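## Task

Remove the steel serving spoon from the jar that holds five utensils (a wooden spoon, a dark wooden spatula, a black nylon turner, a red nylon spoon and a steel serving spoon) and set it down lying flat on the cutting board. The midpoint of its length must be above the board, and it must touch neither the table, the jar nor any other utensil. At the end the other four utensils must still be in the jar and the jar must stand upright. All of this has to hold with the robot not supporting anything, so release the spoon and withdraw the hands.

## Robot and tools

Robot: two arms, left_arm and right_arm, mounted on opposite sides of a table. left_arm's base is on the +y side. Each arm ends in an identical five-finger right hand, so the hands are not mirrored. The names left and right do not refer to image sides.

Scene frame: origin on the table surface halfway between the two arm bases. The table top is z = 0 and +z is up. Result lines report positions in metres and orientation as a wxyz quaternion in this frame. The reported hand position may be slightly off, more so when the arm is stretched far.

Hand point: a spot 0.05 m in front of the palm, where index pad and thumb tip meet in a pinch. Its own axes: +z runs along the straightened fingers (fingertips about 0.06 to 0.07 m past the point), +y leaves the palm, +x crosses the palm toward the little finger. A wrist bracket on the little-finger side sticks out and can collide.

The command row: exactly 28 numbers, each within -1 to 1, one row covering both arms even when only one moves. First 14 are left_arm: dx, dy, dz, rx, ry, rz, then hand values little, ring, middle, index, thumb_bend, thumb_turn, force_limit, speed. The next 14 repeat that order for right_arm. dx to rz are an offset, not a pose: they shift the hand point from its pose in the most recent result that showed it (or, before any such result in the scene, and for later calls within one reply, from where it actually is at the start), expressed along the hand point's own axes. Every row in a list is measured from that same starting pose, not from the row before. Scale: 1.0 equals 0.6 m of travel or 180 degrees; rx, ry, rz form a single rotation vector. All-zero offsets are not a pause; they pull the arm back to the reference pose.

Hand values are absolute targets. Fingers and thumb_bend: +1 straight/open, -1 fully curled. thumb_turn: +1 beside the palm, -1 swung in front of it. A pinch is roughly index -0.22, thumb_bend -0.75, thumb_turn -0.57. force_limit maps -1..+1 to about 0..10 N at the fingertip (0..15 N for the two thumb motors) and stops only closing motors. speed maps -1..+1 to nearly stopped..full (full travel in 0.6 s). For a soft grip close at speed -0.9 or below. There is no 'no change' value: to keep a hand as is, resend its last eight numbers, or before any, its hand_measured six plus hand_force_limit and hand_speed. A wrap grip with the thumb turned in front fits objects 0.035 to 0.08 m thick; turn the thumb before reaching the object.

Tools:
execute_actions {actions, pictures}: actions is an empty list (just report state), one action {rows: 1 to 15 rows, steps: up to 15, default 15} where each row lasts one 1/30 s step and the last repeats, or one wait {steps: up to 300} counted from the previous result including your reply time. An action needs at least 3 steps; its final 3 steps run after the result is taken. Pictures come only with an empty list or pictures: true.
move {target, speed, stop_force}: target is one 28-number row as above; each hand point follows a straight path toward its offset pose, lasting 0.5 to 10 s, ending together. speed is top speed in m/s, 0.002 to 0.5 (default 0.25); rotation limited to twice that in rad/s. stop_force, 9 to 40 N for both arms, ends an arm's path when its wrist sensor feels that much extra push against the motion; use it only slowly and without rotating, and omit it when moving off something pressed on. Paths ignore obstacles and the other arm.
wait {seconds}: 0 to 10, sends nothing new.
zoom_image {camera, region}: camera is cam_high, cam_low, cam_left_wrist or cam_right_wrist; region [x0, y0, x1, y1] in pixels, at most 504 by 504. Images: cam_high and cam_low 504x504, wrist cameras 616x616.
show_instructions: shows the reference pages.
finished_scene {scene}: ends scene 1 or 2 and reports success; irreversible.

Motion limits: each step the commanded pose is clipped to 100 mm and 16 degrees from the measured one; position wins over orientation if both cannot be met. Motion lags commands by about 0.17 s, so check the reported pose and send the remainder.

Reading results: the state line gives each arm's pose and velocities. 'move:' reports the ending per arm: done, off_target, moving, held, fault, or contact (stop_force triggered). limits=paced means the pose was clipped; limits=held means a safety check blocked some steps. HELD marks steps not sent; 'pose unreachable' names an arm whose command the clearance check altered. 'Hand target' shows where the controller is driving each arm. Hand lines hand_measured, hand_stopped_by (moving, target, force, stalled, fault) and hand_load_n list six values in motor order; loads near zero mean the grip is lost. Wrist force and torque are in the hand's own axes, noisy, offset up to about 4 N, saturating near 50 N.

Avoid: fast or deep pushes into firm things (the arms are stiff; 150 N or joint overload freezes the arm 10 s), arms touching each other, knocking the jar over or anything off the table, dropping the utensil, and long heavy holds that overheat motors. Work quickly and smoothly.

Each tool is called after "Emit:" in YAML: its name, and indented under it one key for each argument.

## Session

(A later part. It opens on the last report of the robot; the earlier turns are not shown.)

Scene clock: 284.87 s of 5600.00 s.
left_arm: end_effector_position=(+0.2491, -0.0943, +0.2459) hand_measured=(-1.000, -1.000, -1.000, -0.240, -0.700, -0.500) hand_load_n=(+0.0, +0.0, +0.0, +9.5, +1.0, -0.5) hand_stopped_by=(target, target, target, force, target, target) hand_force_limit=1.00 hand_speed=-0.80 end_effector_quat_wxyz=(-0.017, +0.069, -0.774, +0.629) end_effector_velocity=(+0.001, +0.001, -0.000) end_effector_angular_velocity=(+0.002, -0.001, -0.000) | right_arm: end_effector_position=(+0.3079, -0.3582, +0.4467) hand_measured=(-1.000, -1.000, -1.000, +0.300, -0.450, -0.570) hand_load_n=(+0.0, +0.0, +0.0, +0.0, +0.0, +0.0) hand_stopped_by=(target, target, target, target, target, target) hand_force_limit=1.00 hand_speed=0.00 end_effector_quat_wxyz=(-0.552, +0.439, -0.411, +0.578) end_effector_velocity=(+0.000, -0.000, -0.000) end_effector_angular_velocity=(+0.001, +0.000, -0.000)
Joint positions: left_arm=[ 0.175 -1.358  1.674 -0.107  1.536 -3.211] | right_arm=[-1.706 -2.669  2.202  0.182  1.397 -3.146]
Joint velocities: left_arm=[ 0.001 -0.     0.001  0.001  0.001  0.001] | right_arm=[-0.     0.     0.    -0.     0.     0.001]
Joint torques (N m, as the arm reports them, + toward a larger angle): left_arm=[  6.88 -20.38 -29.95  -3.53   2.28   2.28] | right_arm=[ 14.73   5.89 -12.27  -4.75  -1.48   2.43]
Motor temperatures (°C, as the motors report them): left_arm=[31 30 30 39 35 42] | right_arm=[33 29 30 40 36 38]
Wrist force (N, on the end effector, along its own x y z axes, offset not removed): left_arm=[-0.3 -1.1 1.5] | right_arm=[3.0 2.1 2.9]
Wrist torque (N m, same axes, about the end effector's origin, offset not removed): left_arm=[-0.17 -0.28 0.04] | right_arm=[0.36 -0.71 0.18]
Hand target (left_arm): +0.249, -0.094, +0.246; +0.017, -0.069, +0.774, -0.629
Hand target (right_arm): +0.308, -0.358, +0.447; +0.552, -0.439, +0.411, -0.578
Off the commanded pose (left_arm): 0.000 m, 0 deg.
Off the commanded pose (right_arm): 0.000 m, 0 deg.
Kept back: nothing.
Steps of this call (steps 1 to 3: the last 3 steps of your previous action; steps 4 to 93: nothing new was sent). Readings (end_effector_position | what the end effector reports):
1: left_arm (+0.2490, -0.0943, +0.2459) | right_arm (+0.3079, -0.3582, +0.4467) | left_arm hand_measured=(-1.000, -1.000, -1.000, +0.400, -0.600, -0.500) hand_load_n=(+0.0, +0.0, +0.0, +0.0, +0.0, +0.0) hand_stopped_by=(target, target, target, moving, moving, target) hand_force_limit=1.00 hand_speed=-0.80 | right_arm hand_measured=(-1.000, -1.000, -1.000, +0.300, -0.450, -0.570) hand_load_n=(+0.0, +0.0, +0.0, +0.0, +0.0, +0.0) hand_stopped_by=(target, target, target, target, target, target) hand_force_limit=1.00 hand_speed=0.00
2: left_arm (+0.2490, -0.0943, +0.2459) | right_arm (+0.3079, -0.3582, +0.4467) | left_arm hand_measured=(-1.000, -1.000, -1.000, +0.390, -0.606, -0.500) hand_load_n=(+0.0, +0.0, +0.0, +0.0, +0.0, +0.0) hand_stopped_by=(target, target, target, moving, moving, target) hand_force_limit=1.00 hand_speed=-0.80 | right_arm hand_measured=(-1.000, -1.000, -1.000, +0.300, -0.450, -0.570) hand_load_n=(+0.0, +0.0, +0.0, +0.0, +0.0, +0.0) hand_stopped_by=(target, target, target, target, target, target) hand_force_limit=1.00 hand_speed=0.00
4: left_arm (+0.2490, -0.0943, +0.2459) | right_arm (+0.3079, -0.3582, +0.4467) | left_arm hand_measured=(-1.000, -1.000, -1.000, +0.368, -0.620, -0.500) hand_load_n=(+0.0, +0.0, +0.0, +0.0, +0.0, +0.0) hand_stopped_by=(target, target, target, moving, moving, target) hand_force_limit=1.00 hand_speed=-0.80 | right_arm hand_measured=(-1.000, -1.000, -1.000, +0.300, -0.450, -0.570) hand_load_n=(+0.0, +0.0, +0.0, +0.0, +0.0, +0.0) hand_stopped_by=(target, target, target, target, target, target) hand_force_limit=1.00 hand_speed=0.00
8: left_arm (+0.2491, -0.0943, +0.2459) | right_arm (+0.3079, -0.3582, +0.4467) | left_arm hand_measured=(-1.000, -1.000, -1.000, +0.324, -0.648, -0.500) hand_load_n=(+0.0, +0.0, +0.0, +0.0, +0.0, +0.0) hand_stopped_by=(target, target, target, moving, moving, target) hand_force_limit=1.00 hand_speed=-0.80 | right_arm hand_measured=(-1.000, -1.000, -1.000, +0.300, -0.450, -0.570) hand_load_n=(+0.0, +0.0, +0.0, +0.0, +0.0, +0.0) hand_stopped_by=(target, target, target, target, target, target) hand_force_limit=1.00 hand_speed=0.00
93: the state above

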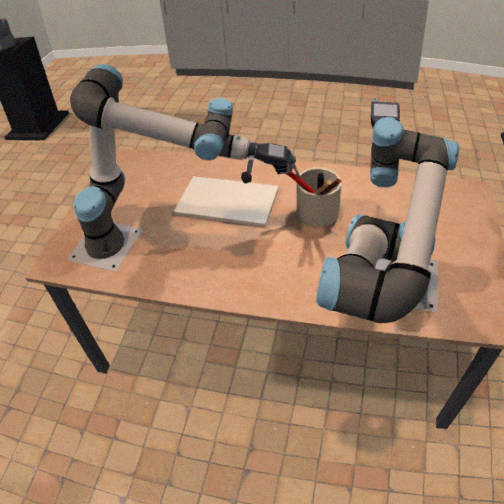

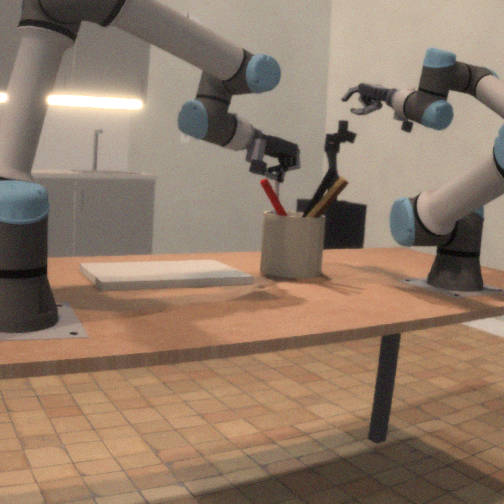

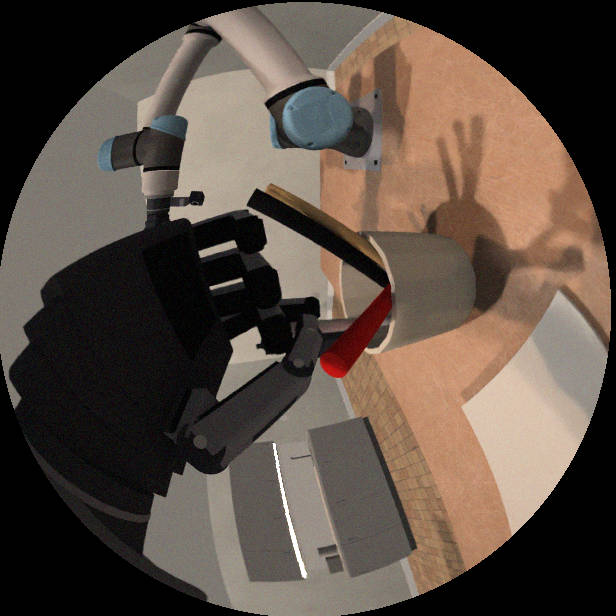

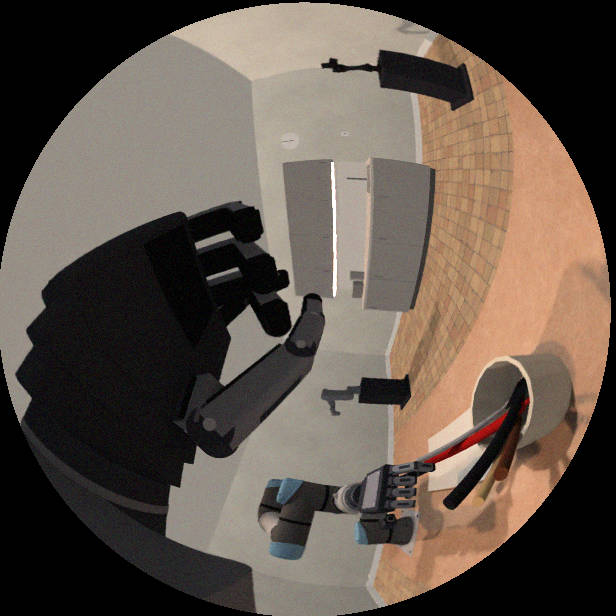

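Emit:
execute_actions:
  actions:
    - {"rows":[[0,0,0,0,0,0,-1,-1,-1,0.3,-0.6,-0.57,1,0,0,0,0,0,0,0,-1,-1,-1,0.3,-0.45,-0.57,1.0,0]],"steps":15}

Emit:
wait:
  seconds: 0.5

Emit:
zoom_image:
  camera: "cam_left_wrist"
  region: [200,200,450,400]

Emit:
zoom_image:
  camera: "cam_high"
  region: [240,140,340,220]

Emit:
zoom_image:
  camera: "cam_low"
  region: [230,130,330,220]

Scene clock: 285.50 s of 5600.00 s.
left_arm: end_effector_position=(+0.2491, -0.0943, +0.2459) hand_measured=(-1.000, -1.000, -1.000, +0.254, -0.600, -0.570) hand_load_n=(+0.0, +0.0, +0.0, +0.0, +0.0, +0.0) hand_stopped_by=(target, target, target, moving, target, target) hand_force_limit=1.00 hand_speed=0.00 end_effector_quat_wxyz=(-0.017, +0.069, -0.774, +0.629) end_effector_velocity=(+0.000, +0.000, +0.001) end_effector_angular_velocity=(+0.000, -0.000, -0.000) | right_arm: end_effector_position=(+0.3079, -0.3582, +0.4467) hand_measured=(-1.000, -1.000, -1.000, +0.300, -0.450, -0.570) hand_load_n=(+0.0, +0.0, +0.0, +0.0, +0.0, +0.0) hand_stopped_by=(target, target, target, target, target, target) hand_force_limit=1.00 hand_speed=0.00 end_effector_quat_wxyz=(-0.552, +0.439, -0.411, +0.578) end_effector_velocity=(+0.000, -0.000, +0.000) end_effector_angular_velocity=(-0.000, +0.000, -0.002)
Joint positions: left_arm=[ 0.175 -1.358  1.674 -0.107  1.536 -3.211] | right_arm=[-1.706 -2.669  2.202  0.182  1.397 -3.146]
Joint velocities: left_arm=[ 0.    -0.001 -0.001  0.002  0.     0.001] | right_arm=[-0.001  0.001 -0.    -0.     0.001 -0.001]
Joint torques (N m, as the arm reports them, + toward a larger angle): left_arm=[  7.2  -20.49 -29.61  -3.09   2.27   2.4 ] | right_arm=[ 12.3    6.88 -11.55  -4.81  -1.69   2.39]
Motor temperatures (°C, as the motors report them): left_arm=[31 30 30 39 35 42] | right_arm=[33 29 30 40 36 38]
Wrist force (N, on the end effector, along its own x y z axes, offset not removed): left_arm=[0.5 -1.6 0.9] | right_arm=[0.6 2.3 1.0]
Wrist torque (N m, same axes, about the end effector's origin, offset not removed): left_arm=[-0.27 -0.34 0.08] | right_arm=[0.49 -0.30 0.04]
Steps of this call (steps 1 to 7: nothing new was sent; steps 8 to 19: the first 12 steps of this action). Readings (end_effector_position | what the end effector reports):
8: left_arm (+0.2491, -0.0943, +0.2459) | right_arm (+0.3079, -0.3582, +0.4467) | left_arm hand_measured=(-1.000, -1.000, -1.000, -0.240, -0.700, -0.500) hand_load_n=(+0.0, +0.0, +0.0, +9.5, +1.0, -0.5) hand_stopped_by=(target, target, target, moving, moving, moving) hand_force_limit=1.00 hand_speed=0.00 | right_arm hand_measured=(-1.000, -1.000, -1.000, +0.300, -0.450, -0.570) hand_load_n=(+0.0, +0.0, +0.0, +0.0, +0.0, +0.0) hand_stopped_by=(target, target, target, target, target, target) hand_force_limit=1.00 hand_speed=0.00
9: left_arm (+0.2491, -0.0943, +0.2459) | right_arm (+0.3079, -0.3582, +0.4467) | left_arm hand_measured=(-1.000, -1.000, -1.000, -0.240, -0.700, -0.500) hand_load_n=(+0.0, +0.0, +0.0, +9.5, +1.0, -0.5) hand_stopped_by=(target, target, target, moving, moving, moving) hand_force_limit=1.00 hand_speed=0.00 | right_arm hand_measured=(-1.000, -1.000, -1.000, +0.300, -0.450, -0.570) hand_load_n=(+0.0, +0.0, +0.0, +0.0, +0.0, +0.0) hand_stopped_by=(target, target, target, target, target, target) hand_force_limit=1.00 hand_speed=0.00
11: left_arm (+0.2491, -0.0943, +0.2459) | right_arm (+0.3079, -0.3582, +0.4467) | left_arm hand_measured=(-1.000, -1.000, -1.000, -0.190, -0.668, -0.544) hand_load_n=(+0.0, +0.0, +0.0, +0.0, +0.0, +0.0) hand_stopped_by=(target, target, target, moving, moving, moving) hand_force_limit=1.00 hand_speed=0.00 | right_arm hand_measured=(-1.000, -1.000, -1.000, +0.300, -0.450, -0.570) hand_load_n=(+0.0, +0.0, +0.0, +0.0, +0.0, +0.0) hand_stopped_by=(target, target, target, target, target, target) hand_force_limit=1.00 hand_speed=0.00
15: left_arm (+0.2491, -0.0943, +0.2459) | right_arm (+0.3079, -0.3582, +0.4467) | left_arm hand_measured=(-1.000, -1.000, -1.000, +0.032, -0.600, -0.570) hand_load_n=(+0.0, +0.0, +0.0, +0.0, +0.0, +0.0) hand_stopped_by=(target, target, target, moving, moving, target) hand_force_limit=1.00 hand_speed=0.00 | right_arm hand_measured=(-1.000, -1.000, -1.000, +0.300, -0.450, -0.570) hand_load_n=(+0.0, +0.0, +0.0, +0.0, +0.0, +0.0) hand_stopped_by=(target, target, target, target, target, target) hand_force_limit=1.00 hand_speed=0.00
19: the state above

Scene clock: 286.10 s of 5600.00 s.
left_arm: end_effector_position=(+0.2491, -0.0943, +0.2459) hand_measured=(-1.000, -1.000, -1.000, +0.300, -0.600, -0.570) hand_load_n=(+0.0, +0.0, +0.0, +0.0, +0.0, +0.0) hand_stopped_by=(target, target, target, target, target, target) hand_force_limit=1.00 hand_speed=0.00 end_effector_quat_wxyz=(-0.017, +0.069, -0.774, +0.629) end_effector_velocity=(+0.000, -0.000, -0.001) end_effector_angular_velocity=(+0.001, +0.001, -0.000) | right_arm: end_effector_position=(+0.3079, -0.3582, +0.4467) hand_measured=(-1.000, -1.000, -1.000, +0.300, -0.450, -0.570) hand_load_n=(+0.0, +0.0, +0.0, +0.0, +0.0, +0.0) hand_stopped_by=(target, target, target, target, target, target) hand_force_limit=1.00 hand_speed=0.00 end_effector_quat_wxyz=(-0.552, +0.439, -0.411, +0.578) end_effector_velocity=(+0.000, -0.000, -0.000) end_effector_angular_velocity=(-0.000, +0.000, -0.002)
Joint positions: left_arm=[ 0.175 -1.358  1.674 -0.107  1.536 -3.211] | right_arm=[-1.706 -2.669  2.202  0.182  1.397 -3.146]
Joint velocities: left_arm=[ 0.     0.002 -0.    -0.     0.    -0.001] | right_arm=[-0.001 -0.     0.    -0.     0.    -0.   ]
Joint torques (N m, as the arm reports them, + toward a larger angle): left_arm=[  7.   -20.31 -30.28  -2.23   2.3    2.31] | right_arm=[ 12.68   6.7  -11.31  -4.5   -1.68   2.29]
Motor temperatures (°C, as the motors report them): left_arm=[31 30 30 39 35 42] | right_arm=[33 29 30 40 36 38]
Wrist force (N, on the end effector, along its own x y z axes, offset not removed): left_arm=[0.9 -1.6 -0.2] | right_arm=[-0.2 1.5 1.6]
Wrist torque (N m, same axes, about the end effector's origin, offset not removed): left_arm=[-0.14 -0.33 0.10] | right_arm=[0.28 -0.18 0.08]
Hand target (left_arm): +0.249, -0.094, +0.246; +0.017, -0.069, +0.774, -0.629
Hand target (right_arm): +0.308, -0.358, +0.447; +0.552, -0.439, +0.411, -0.578
Off the commanded pose (left_arm): 0.000 m, 0 deg.
Off the commanded pose (right_arm): 0.000 m, 0 deg.
Kept back: nothing.
Steps of this call (steps 1 to 3: the last 3 steps of your previous action; steps 4 to 18: nothing new was sent). Readings (end_effector_position | what the end effector reports):
1: left_arm (+0.2491, -0.0943, +0.2459) | right_arm (+0.3079, -0.3582, +0.4467) | left_arm hand_measured=(-1.000, -1.000, -1.000, +0.296, -0.600, -0.570) hand_load_n=(+0.0, +0.0, +0.0, +0.0, +0.0, +0.0) hand_stopped_by=(target, target, target, moving, target, target) hand_force_limit=1.00 hand_speed=0.00 | right_arm hand_measured=(-1.000, -1.000, -1.000, +0.300, -0.450, -0.570) hand_load_n=(+0.0, +0.0, +0.0, +0.0, +0.0, +0.0) hand_stopped_by=(target, target, target, target, target, target) hand_force_limit=1.00 hand_speed=0.00
2: left_arm (+0.2491, -0.0943, +0.2459) | right_arm (+0.3079, -0.3582, +0.4467) | left_arm hand_measured=(-1.000, -1.000, -1.000, +0.300, -0.600, -0.570) hand_load_n=(+0.0, +0.0, +0.0, +0.0, +0.0, +0.0) hand_stopped_by=(target, target, target, moving, target, target) hand_force_limit=1.00 hand_speed=0.00 | right_arm hand_measured=(-1.000, -1.000, -1.000, +0.300, -0.450, -0.570) hand_load_n=(+0.0, +0.0, +0.0, +0.0, +0.0, +0.0) hand_stopped_by=(target, target, target, target, target, target) hand_force_limit=1.00 hand_speed=0.00
4: left_arm (+0.2491, -0.0943, +0.2459) | right_arm (+0.3079, -0.3582, +0.4467) | left_arm hand_measured=(-1.000, -1.000, -1.000, +0.300, -0.600, -0.570) hand_load_n=(+0.0, +0.0, +0.0, +0.0, +0.0, +0.0) hand_stopped_by=(target, target, target, target, target, target) hand_force_limit=1.00 hand_speed=0.00 | right_arm hand_measured=(-1.000, -1.000, -1.000, +0.300, -0.450, -0.570) hand_load_n=(+0.0, +0.0, +0.0, +0.0, +0.0, +0.0) hand_stopped_by=(target, target, target, target, target, target) hand_force_limit=1.00 hand_speed=0.00
8: left_arm (+0.2491, -0.0943, +0.2459) | right_arm (+0.3079, -0.3582, +0.4467) | left_arm hand_measured=(-1.000, -1.000, -1.000, +0.300, -0.600, -0.570) hand_load_n=(+0.0, +0.0, +0.0, +0.0, +0.0, +0.0) hand_stopped_by=(target, target, target, target, target, target) hand_force_limit=1.00 hand_speed=0.00 | right_arm hand_measured=(-1.000, -1.000, -1.000, +0.300, -0.450, -0.570) hand_load_n=(+0.0, +0.0, +0.0, +0.0, +0.0, +0.0) hand_stopped_by=(target, target, target, target, target, target) hand_force_limit=1.00 hand_speed=0.00
18: the state above

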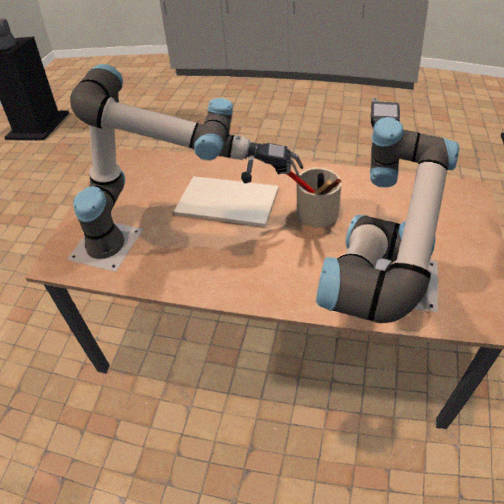

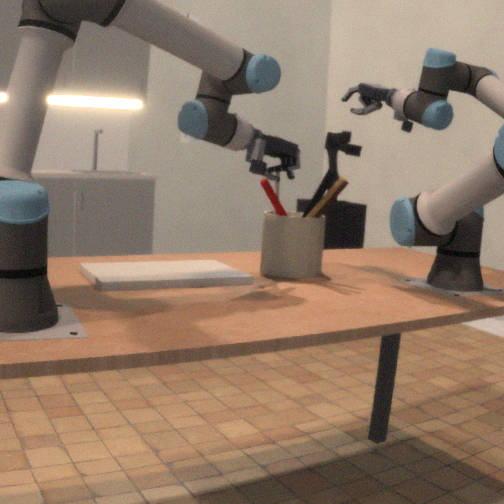

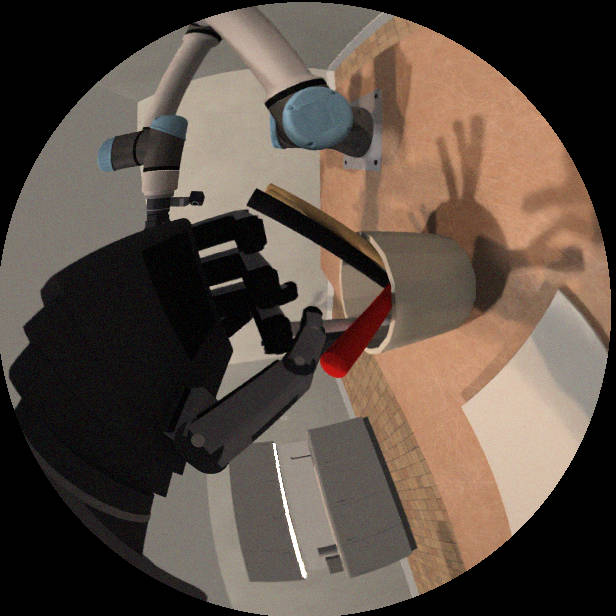

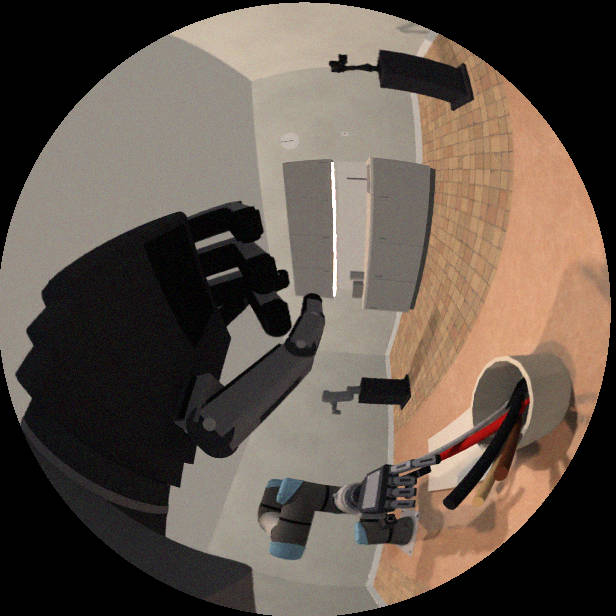

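Region (200, 200, 450, 400) of cam_left_wrist's 616x616 image, scaled by 2.016, with more detail than that image has; it fills the top 403 rows of this view, and the rest is white.

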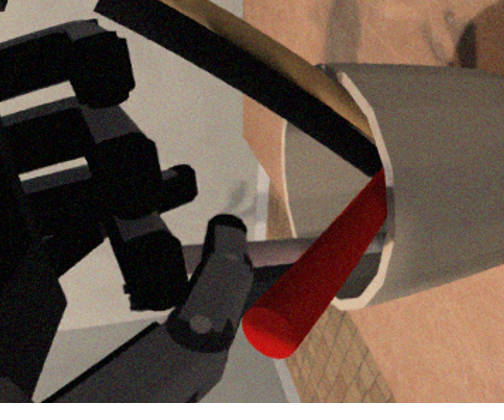

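Region (240, 140, 340, 220) of cam_high's 504x504 image, scaled by 5.040, with more detail than that image has; it fills the top 403 rows of this view, and the rest is white.

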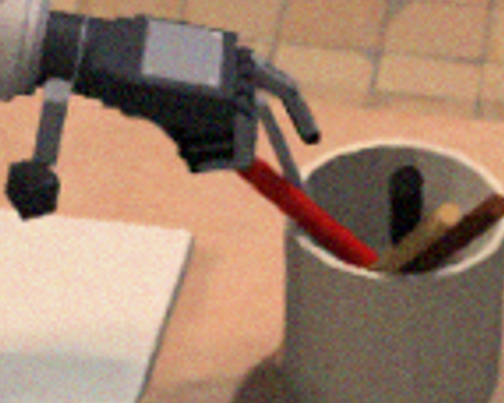

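Region (230, 130, 330, 220) of cam_low's 504x504 image, scaled by 5.040, with more detail than that image has; it fills the top 454 rows of this view, and the rest is white.

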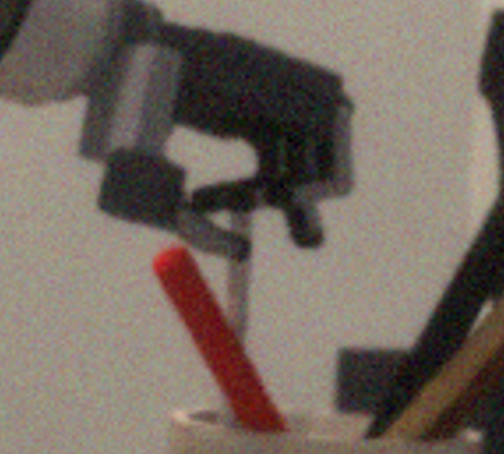

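Emit:
move:
  target: [0,-0.005,-0.022,0,0,0,-1,-1,-1,0.3,-0.6,-0.57,1,0,0,0,0,0,0,0,-1,-1,-1,0.3,-0.45,-0.57,1.0,0]
  speed: 0.01

Emit:
move:
  target: [-0.008,0,0,0,0,0,-1,-1,-1,0.3,-0.6,-0.57,1,0,0,0,0,0,0,0,-1,-1,-1,0.3,-0.45,-0.57,1.0,0]
  speed: 0.01

Emit:
zoom_image:
  camera: "cam_left_wrist"
  region: [200,200,450,400]

Emit:
zoom_image:
  camera: "cam_high"
  region: [240,140,340,220]

Emit:
zoom_image:
  camera: "cam_low"
  region: [230,130,330,220]

Scene clock: 288.43 s of 5600.00 s.
left_arm: end_effector_position=(+0.2479, -0.0824, +0.2514) hand_measured=(-1.000, -1.000, -1.000, +0.300, -0.600, -0.570) hand_load_n=(+0.0, +0.0, +0.0, +0.0, +0.0, +0.0) hand_stopped_by=(target, target, target, target, target, target) hand_force_limit=1.00 hand_speed=0.00 end_effector_quat_wxyz=(-0.017, +0.069, -0.774, +0.629) end_effector_velocity=(-0.002, +0.002, +0.002) end_effector_angular_velocity=(-0.001, +0.001, -0.003) | right_arm: end_effector_position=(+0.3079, -0.3582, +0.4467) hand_measured=(-1.000, -1.000, -1.000, +0.300, -0.450, -0.570) hand_load_n=(+0.0, +0.0, +0.0, +0.0, +0.0, +0.0) hand_stopped_by=(target, target, target, target, target, target) hand_force_limit=1.00 hand_speed=0.00 end_effector_quat_wxyz=(-0.552, +0.439, -0.411, +0.578) end_effector_velocity=(+0.000, -0.000, -0.000) end_effector_angular_velocity=(+0.002, +0.000, -0.002)
Joint positions: left_arm=[ 0.175 -1.389  1.697 -0.099  1.535 -3.211] | right_arm=[-1.706 -2.669  2.202  0.182  1.397 -3.146]
Joint velocities: left_arm=[-0.002 -0.008  0.005  0.003  0.001 -0.001] | right_arm=[-0.001 -0.     0.     0.     0.001  0.001]
Joint torques (N m, as the arm reports them, + toward a larger angle): left_arm=[ -7.28 -41.69 -15.78   1.76  -2.16  -2.14] | right_arm=[ 13.37   6.67 -11.1   -4.55  -1.38   2.38]
Motor temperatures (°C, as the motors report them): left_arm=[31 30 30 39 35 42] | right_arm=[33 29 30 40 36 38]
Wrist force (N, on the end effector, along its own x y z axes, offset not removed): left_arm=[0.2 -0.9 0.4] | right_arm=[2.3 2.4 0.0]
Wrist torque (N m, same axes, about the end effector's origin, offset not removed): left_arm=[-0.03 -0.29 0.09] | right_arm=[0.55 -0.40 0.19]
Hand target (left_arm): +0.248, -0.082, +0.252; +0.017, -0.069, +0.774, -0.629
Hand target (right_arm): +0.308, -0.358, +0.447; +0.552, -0.439, +0.411, -0.578
Off the commanded pose (left_arm): 0.000 m, 0 deg.
Off the commanded pose (right_arm): 0.000 m, 0 deg.
Kept back: nothing.
move: done

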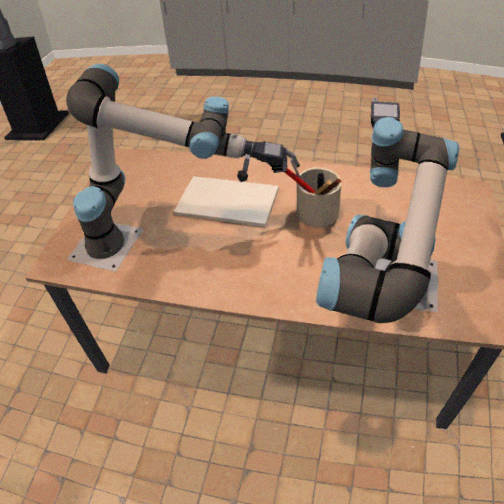

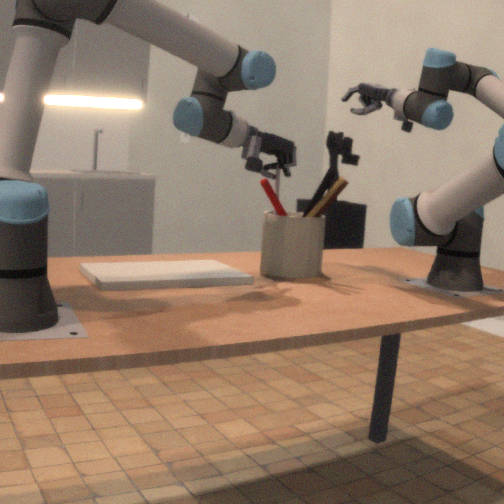

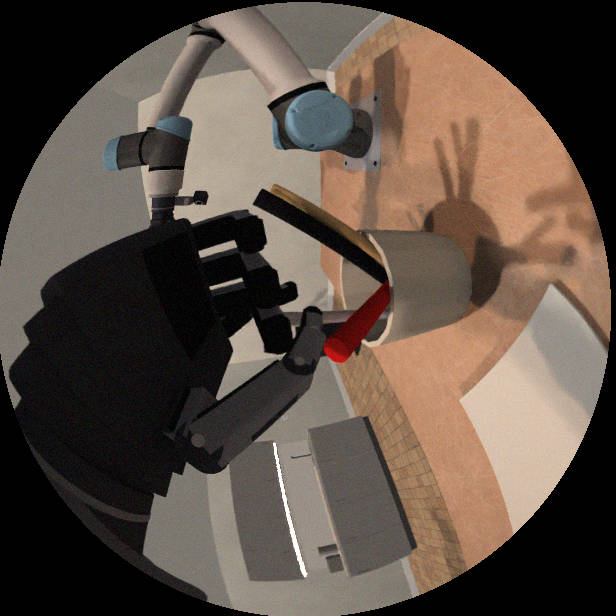

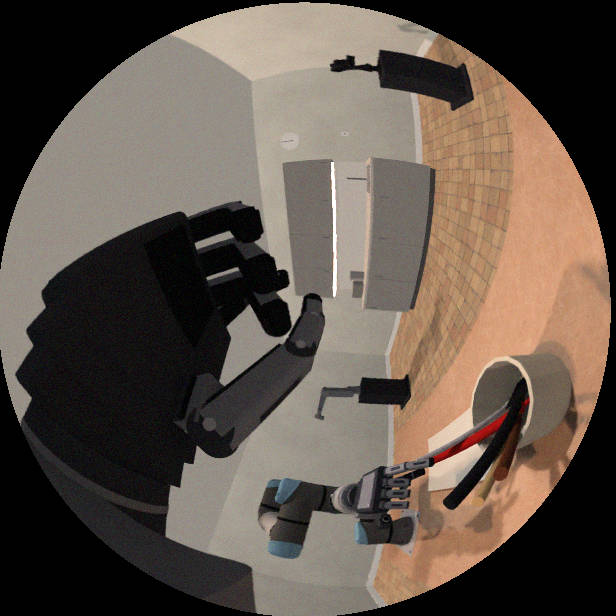

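Scene clock: 289.13 s of 5600.00 s.
left_arm: end_effector_position=(+0.2523, -0.0818, +0.2511) hand_measured=(-1.000, -1.000, -1.000, +0.300, -0.600, -0.570) hand_load_n=(+0.0, +0.0, +0.0, +0.0, +0.0, +0.0) hand_stopped_by=(target, target, target, target, target, target) hand_force_limit=1.00 hand_speed=0.00 end_effector_quat_wxyz=(-0.018, +0.069, -0.774, +0.629) end_effector_velocity=(+0.003, -0.000, +0.001) end_effector_angular_velocity=(-0.003, +0.002, -0.000) | right_arm: end_effector_position=(+0.3079, -0.3582, +0.4467) hand_measured=(-1.000, -1.000, -1.000, +0.300, -0.450, -0.570) hand_load_n=(+0.0, +0.0, +0.0, +0.0, +0.0, +0.0) hand_stopped_by=(target, target, target, target, target, target) hand_force_limit=1.00 hand_speed=0.00 end_effector_quat_wxyz=(-0.552, +0.439, -0.411, +0.578) end_effector_velocity=(+0.000, -0.000, +0.000) end_effector_angular_velocity=(-0.001, -0.001, -0.001)
Joint positions: left_arm=[ 0.185 -1.386  1.694 -0.099  1.545 -3.209] | right_arm=[-1.706 -2.669  2.202  0.182  1.397 -3.146]
Joint velocities: left_arm=[ 0.007  0.002 -0.002 -0.002  0.007 -0.001] | right_arm=[-0.001 -0.    -0.    -0.    -0.001 -0.001]
Joint torques (N m, as the arm reports them, + toward a larger angle): left_arm=[  7.07 -19.35 -30.65  -3.52   2.31   2.21] | right_arm=[ 14.28   7.03 -11.28  -4.71  -1.57   2.43]
Motor temperatures (°C, as the motors report them): left_arm=[31 30 30 39 35 42] | right_arm=[33 29 30 40 36 38]
Wrist force (N, on the end effector, along its own x y z axes, offset not removed): left_arm=[-0.4 -0.4 -0.5] | right_arm=[1.5 2.1 4.0]
Wrist torque (N m, same axes, about the end effector's origin, offset not removed): left_arm=[0.01 -0.19 0.07] | right_arm=[0.23 -0.58 0.18]
Hand target (left_arm): +0.253, -0.082, +0.251; +0.018, -0.069, +0.774, -0.629
Hand target (right_arm): +0.308, -0.358, +0.447; +0.552, -0.439, +0.411, -0.578
Off the commanded pose (left_arm): 0.000 m, 0 deg.
Off the commanded pose (right_arm): 0.000 m, 0 deg.
Kept back: nothing.
move: done

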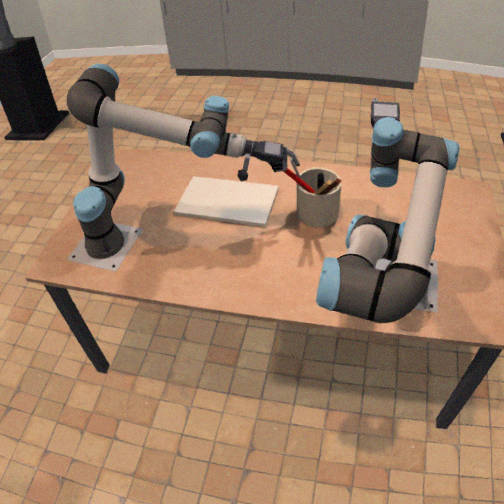

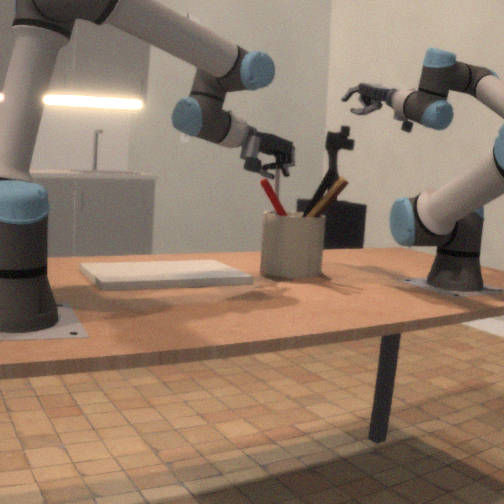

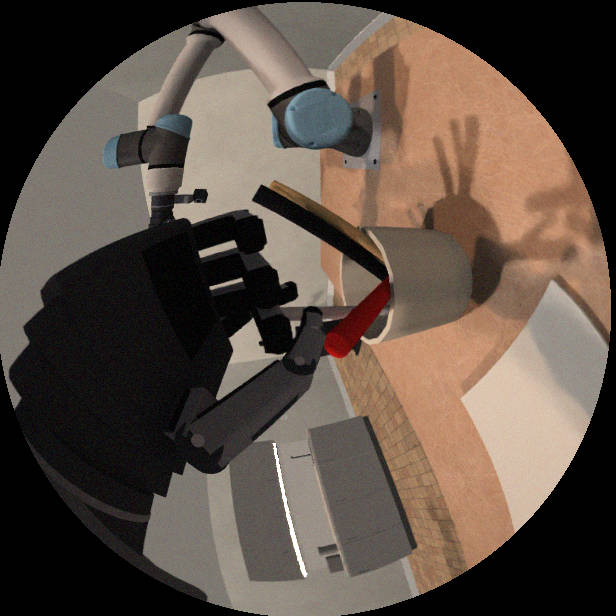

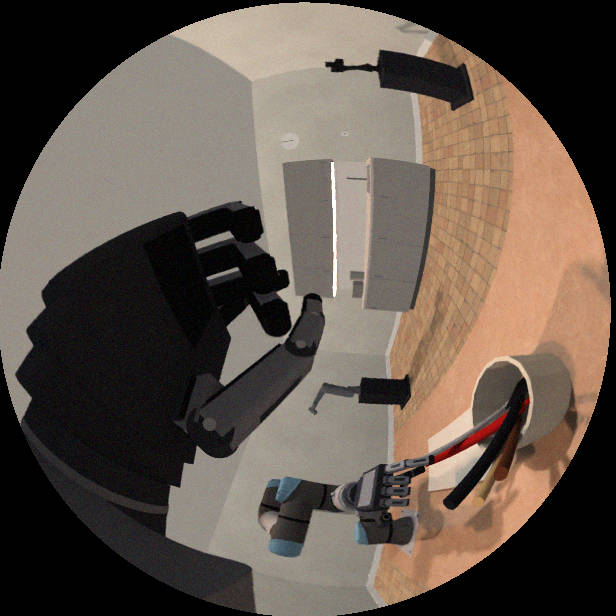

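Region (200, 200, 450, 400) of cam_left_wrist's 616x616 image, scaled by 2.016, with more detail than that image has; it fills the top 403 rows of this view, and the rest is white.

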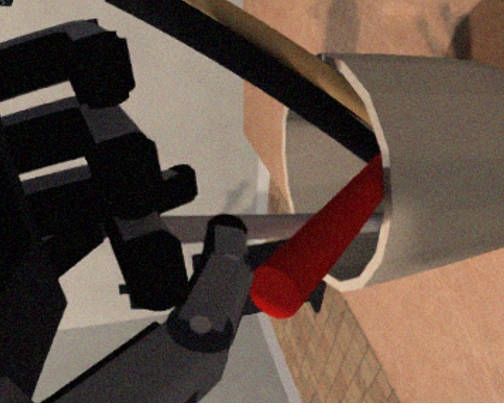

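Region (240, 140, 340, 220) of cam_high's 504x504 image, scaled by 5.040, with more detail than that image has; it fills the top 403 rows of this view, and the rest is white.

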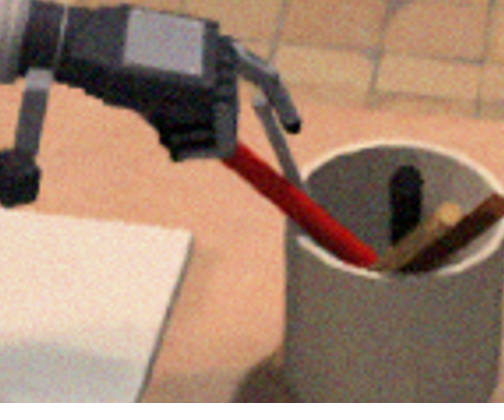

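Region (230, 130, 330, 220) of cam_low's 504x504 image, scaled by 5.040, with more detail than that image has; it fills the top 454 rows of this view, and the rest is white.

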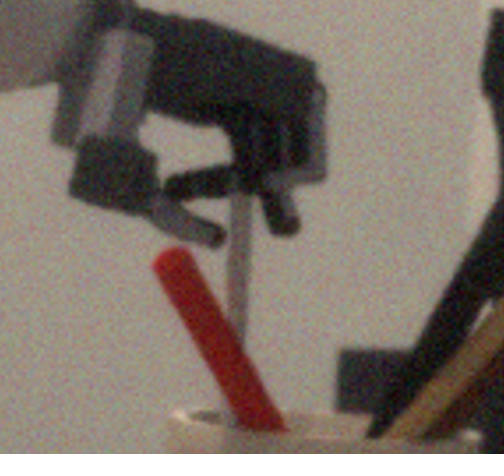

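Emit:
execute_actions:
  actions:
    - {"rows":[[0,0,0,0,0,0,-1,-1,-1,-0.5,-0.64,-0.57,1,-0.85,0,0,0,0,0,0,-1,-1,-1,0.3,-0.45,-0.57,1.0,0]],"steps":5}

Emit:
wait:
  seconds: 3.5

Emit:
zoom_image:
  camera: "cam_left_wrist"
  region: [200,200,450,400]

Emit:
zoom_image:
  camera: "cam_low"
  region: [230,130,330,220]

Scene clock: 289.27 s of 5600.00 s.
left_arm: end_effector_position=(+0.2525, -0.0818, +0.2511) hand_measured=(-1.000, -1.000, -1.000, +0.300, -0.600, -0.570) hand_load_n=(+0.0, +0.0, +0.0, +0.0, +0.0, +0.0) hand_stopped_by=(target, target, target, moving, moving, target) hand_force_limit=1.00 hand_speed=-0.85 end_effector_quat_wxyz=(-0.018, +0.069, -0.774, +0.629) end_effector_velocity=(+0.002, +0.000, +0.001) end_effector_angular_velocity=(-0.001, -0.001, +0.003) | right_arm: end_effector_position=(+0.3079, -0.3582, +0.4467) hand_measured=(-1.000, -1.000, -1.000, +0.300, -0.450, -0.570) hand_load_n=(+0.0, +0.0, +0.0, +0.0, +0.0, +0.0) hand_stopped_by=(target, target, target, target, target, target) hand_force_limit=1.00 hand_speed=0.00 end_effector_quat_wxyz=(-0.552, +0.439, -0.411, +0.578) end_effector_velocity=(+0.000, -0.000, +0.000) end_effector_angular_velocity=(+0.001, +0.000, -0.000)
Joint positions: left_arm=[ 0.185 -1.386  1.694 -0.099  1.546 -3.208] | right_arm=[-1.706 -2.669  2.202  0.182  1.397 -3.146]
Joint velocities: left_arm=[ 0.002 -0.001 -0.    -0.    -0.001  0.001] | right_arm=[-0.     0.    -0.     0.     0.001  0.001]
Joint torques (N m, as the arm reports them, + toward a larger angle): left_arm=[  3.31 -20.69 -29.07  -3.58   1.92   2.28] | right_arm=[ 12.67   6.82 -11.58  -4.69  -1.63   2.43]
Motor temperatures (°C, as the motors report them): left_arm=[31 30 30 39 35 42] | right_arm=[33 29 30 40 36 38]
Wrist force (N, on the end effector, along its own x y z axes, offset not removed): left_arm=[0.8 -0.7 -0.5] | right_arm=[-0.3 2.3 2.0]
Wrist torque (N m, same axes, about the end effector's origin, offset not removed): left_arm=[0.01 -0.36 0.14] | right_arm=[0.38 -0.28 -0.09]
Steps of this call (steps 1 to 2: nothing new was sent; steps 3 to 4: the first 2 steps of this action). Readings (end_effector_position | what the end effector reports):
3: left_arm (+0.2525, -0.0818, +0.2511) | right_arm (+0.3079, -0.3582, +0.4467) | left_arm hand_measured=(-1.000, -1.000, -1.000, +0.300, -0.600, -0.570) hand_load_n=(+0.0, +0.0, +0.0, +0.0, +0.0, +0.0) hand_stopped_by=(target, target, target, moving, moving, target) hand_force_limit=1.00 hand_speed=-0.85 | right_arm hand_measured=(-1.000, -1.000, -1.000, +0.300, -0.450, -0.570) hand_load_n=(+0.0, +0.0, +0.0, +0.0, +0.0, +0.0) hand_stopped_by=(target, target, target, target, target, target) hand_force_limit=1.00 hand_speed=0.00
4: the state above

Scene clock: 292.87 s of 5600.00 s.
left_arm: end_effector_position=(+0.2523, -0.0818, +0.2511) hand_measured=(-1.000, -1.000, -1.000, -0.246, -0.640, -0.570) hand_load_n=(+0.0, +0.0, +0.0, +10.0, +1.0, -0.5) hand_stopped_by=(target, target, target, force, target, target) hand_force_limit=1.00 hand_speed=-0.85 end_effector_quat_wxyz=(-0.018, +0.069, -0.774, +0.629) end_effector_velocity=(+0.000, +0.000, +0.000) end_effector_angular_velocity=(+0.000, +0.001, +0.001) | right_arm: end_effector_position=(+0.3079, -0.3582, +0.4467) hand_measured=(-1.000, -1.000, -1.000, +0.300, -0.450, -0.570) hand_load_n=(+0.0, +0.0, +0.0, +0.0, +0.0, +0.0) hand_stopped_by=(target, target, target, target, target, target) hand_force_limit=1.00 hand_speed=0.00 end_effector_quat_wxyz=(-0.552, +0.439, -0.411, +0.578) end_effector_velocity=(-0.000, +0.001, +0.000) end_effector_angular_velocity=(+0.001, -0.000, +0.002)
Joint positions: left_arm=[ 0.185 -1.386  1.694 -0.099  1.545 -3.209] | right_arm=[-1.706 -2.669  2.202  0.182  1.397 -3.146]
Joint velocities: left_arm=[ 0.001 -0.001  0.     0.001 -0.    -0.001] | right_arm=[ 0.002 -0.    -0.     0.    -0.     0.001]
Joint torques (N m, as the arm reports them, + toward a larger angle): left_arm=[ -3.83 -41.5  -16.22   1.31  -2.03  -2.08] | right_arm=[ 13.64   7.01 -11.9   -4.35  -1.53   2.29]
Motor temperatures (°C, as the motors report them): left_arm=[31 30 30 39 35 42] | right_arm=[33 29 30 40 36 38]
Wrist force (N, on the end effector, along its own x y z axes, offset not removed): left_arm=[1.0 -2.6 1.1] | right_arm=[0.7 2.1 2.3]
Wrist torque (N m, same axes, about the end effector's origin, offset not removed): left_arm=[-0.31 -0.37 0.10] | right_arm=[0.32 -0.40 0.17]
Hand target (left_arm): +0.252, -0.082, +0.251; +0.018, -0.069, +0.774, -0.629
Hand target (right_arm): +0.308, -0.358, +0.447; +0.552, -0.439, +0.411, -0.578
Off the commanded pose (left_arm): 0.000 m, 0 deg.
Off the commanded pose (right_arm): 0.000 m, 0 deg.
Kept back: nothing.
Steps of this call (steps 1 to 3: the last 3 steps of your previous action; steps 4 to 108: nothing new was sent). Readings (end_effector_position | what the end effector reports):
1: left_arm (+0.2525, -0.0818, +0.2511) | right_arm (+0.3079, -0.3582, +0.4467) | left_arm hand_measured=(-1.000, -1.000, -1.000, +0.300, -0.600, -0.570) hand_load_n=(+0.0, +0.0, +0.0, +0.0, +0.0, +0.0) hand_stopped_by=(target, target, target, moving, moving, target) hand_force_limit=1.00 hand_speed=-0.85 | right_arm hand_measured=(-1.000, -1.000, -1.000, +0.300, -0.450, -0.570) hand_load_n=(+0.0, +0.0, +0.0, +0.0, +0.0, +0.0) hand_stopped_by=(target, target, target, target, target, target) hand_force_limit=1.00 hand_speed=0.00
2: left_arm (+0.2525, -0.0818, +0.2511) | right_arm (+0.3079, -0.3582, +0.4467) | left_arm hand_measured=(-1.000, -1.000, -1.000, +0.292, -0.604, -0.570) hand_load_n=(+0.0, +0.0, +0.0, +0.0, +0.0, +0.0) hand_stopped_by=(target, target, target, moving, moving, target) hand_force_limit=1.00 hand_speed=-0.85 | right_arm hand_measured=(-1.000, -1.000, -1.000, +0.300, -0.450, -0.570) hand_load_n=(+0.0, +0.0, +0.0, +0.0, +0.0, +0.0) hand_stopped_by=(target, target, target, target, target, target) hand_force_limit=1.00 hand_speed=0.00
4: left_arm (+0.2524, -0.0819, +0.2511) | right_arm (+0.3079, -0.3582, +0.4467) | left_arm hand_measured=(-1.000, -1.000, -1.000, +0.276, -0.616, -0.570) hand_load_n=(+0.0, +0.0, +0.0, +0.0, +0.0, +0.0) hand_stopped_by=(target, target, target, moving, moving, target) hand_force_limit=1.00 hand_speed=-0.85 | right_arm hand_measured=(-1.000, -1.000, -1.000, +0.300, -0.450, -0.570) hand_load_n=(+0.0, +0.0, +0.0, +0.0, +0.0, +0.0) hand_stopped_by=(target, target, target, target, target, target) hand_force_limit=1.00 hand_speed=0.00
8: left_arm (+0.2523, -0.0819, +0.2511) | right_arm (+0.3079, -0.3582, +0.4467) | left_arm hand_measured=(-1.000, -1.000, -1.000, +0.242, -0.636, -0.570) hand_load_n=(+0.0, +0.0, +0.0, +0.0, +0.0, +0.0) hand_stopped_by=(target, target, target, moving, moving, target) hand_force_limit=1.00 hand_speed=-0.85 | right_arm hand_measured=(-1.000, -1.000, -1.000, +0.300, -0.450, -0.570) hand_load_n=(+0.0, +0.0, +0.0, +0.0, +0.0, +0.0) hand_stopped_by=(target, target, target, target, target, target) hand_force_limit=1.00 hand_speed=0.00
108: the state above

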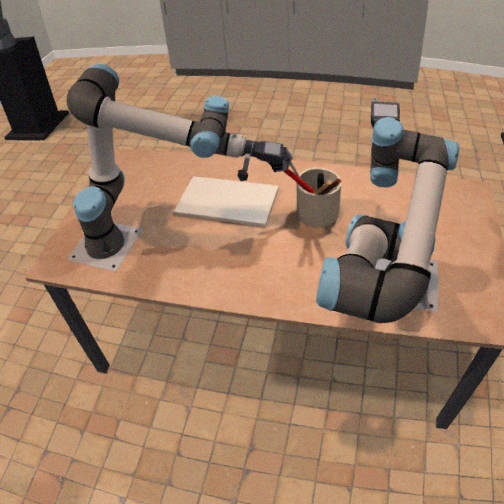

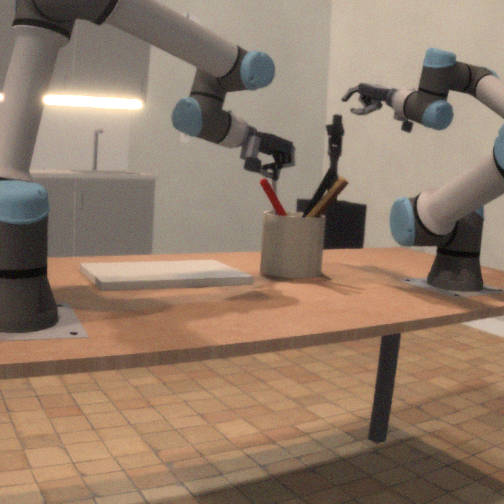

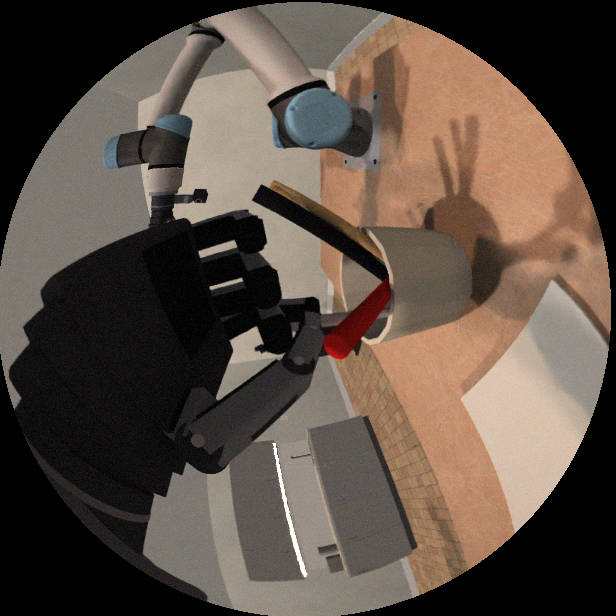

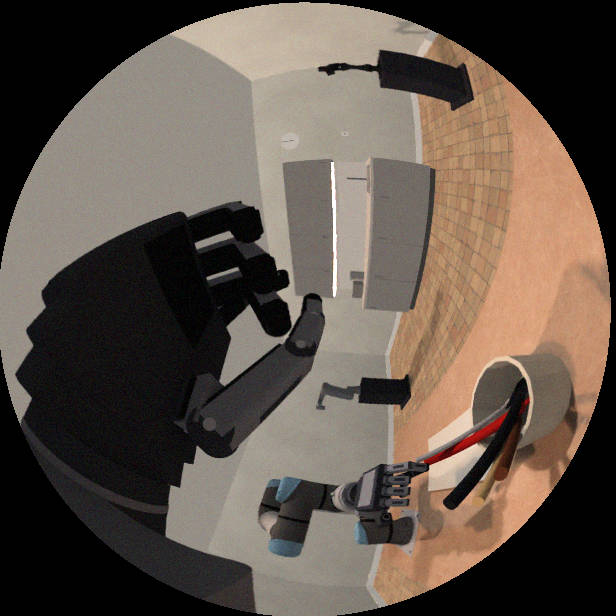

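Region (200, 200, 450, 400) of cam_left_wrist's 616x616 image, scaled by 2.016, with more detail than that image has; it fills the top 403 rows of this view, and the rest is white.

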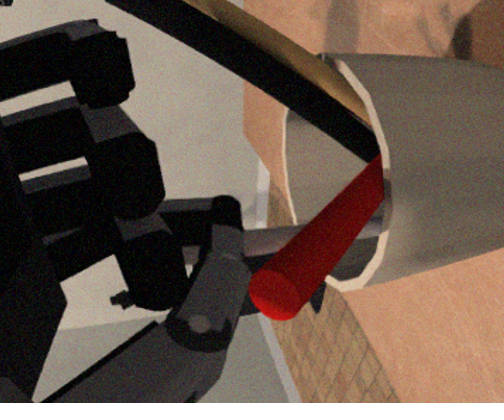

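Region (230, 130, 330, 220) of cam_low's 504x504 image, scaled by 5.040, with more detail than that image has; it fills the top 454 rows of this view, and the rest is white.

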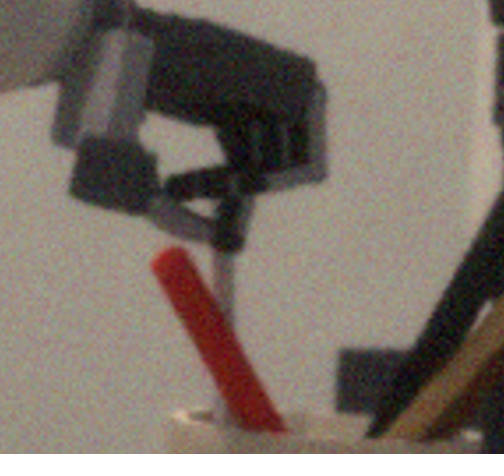

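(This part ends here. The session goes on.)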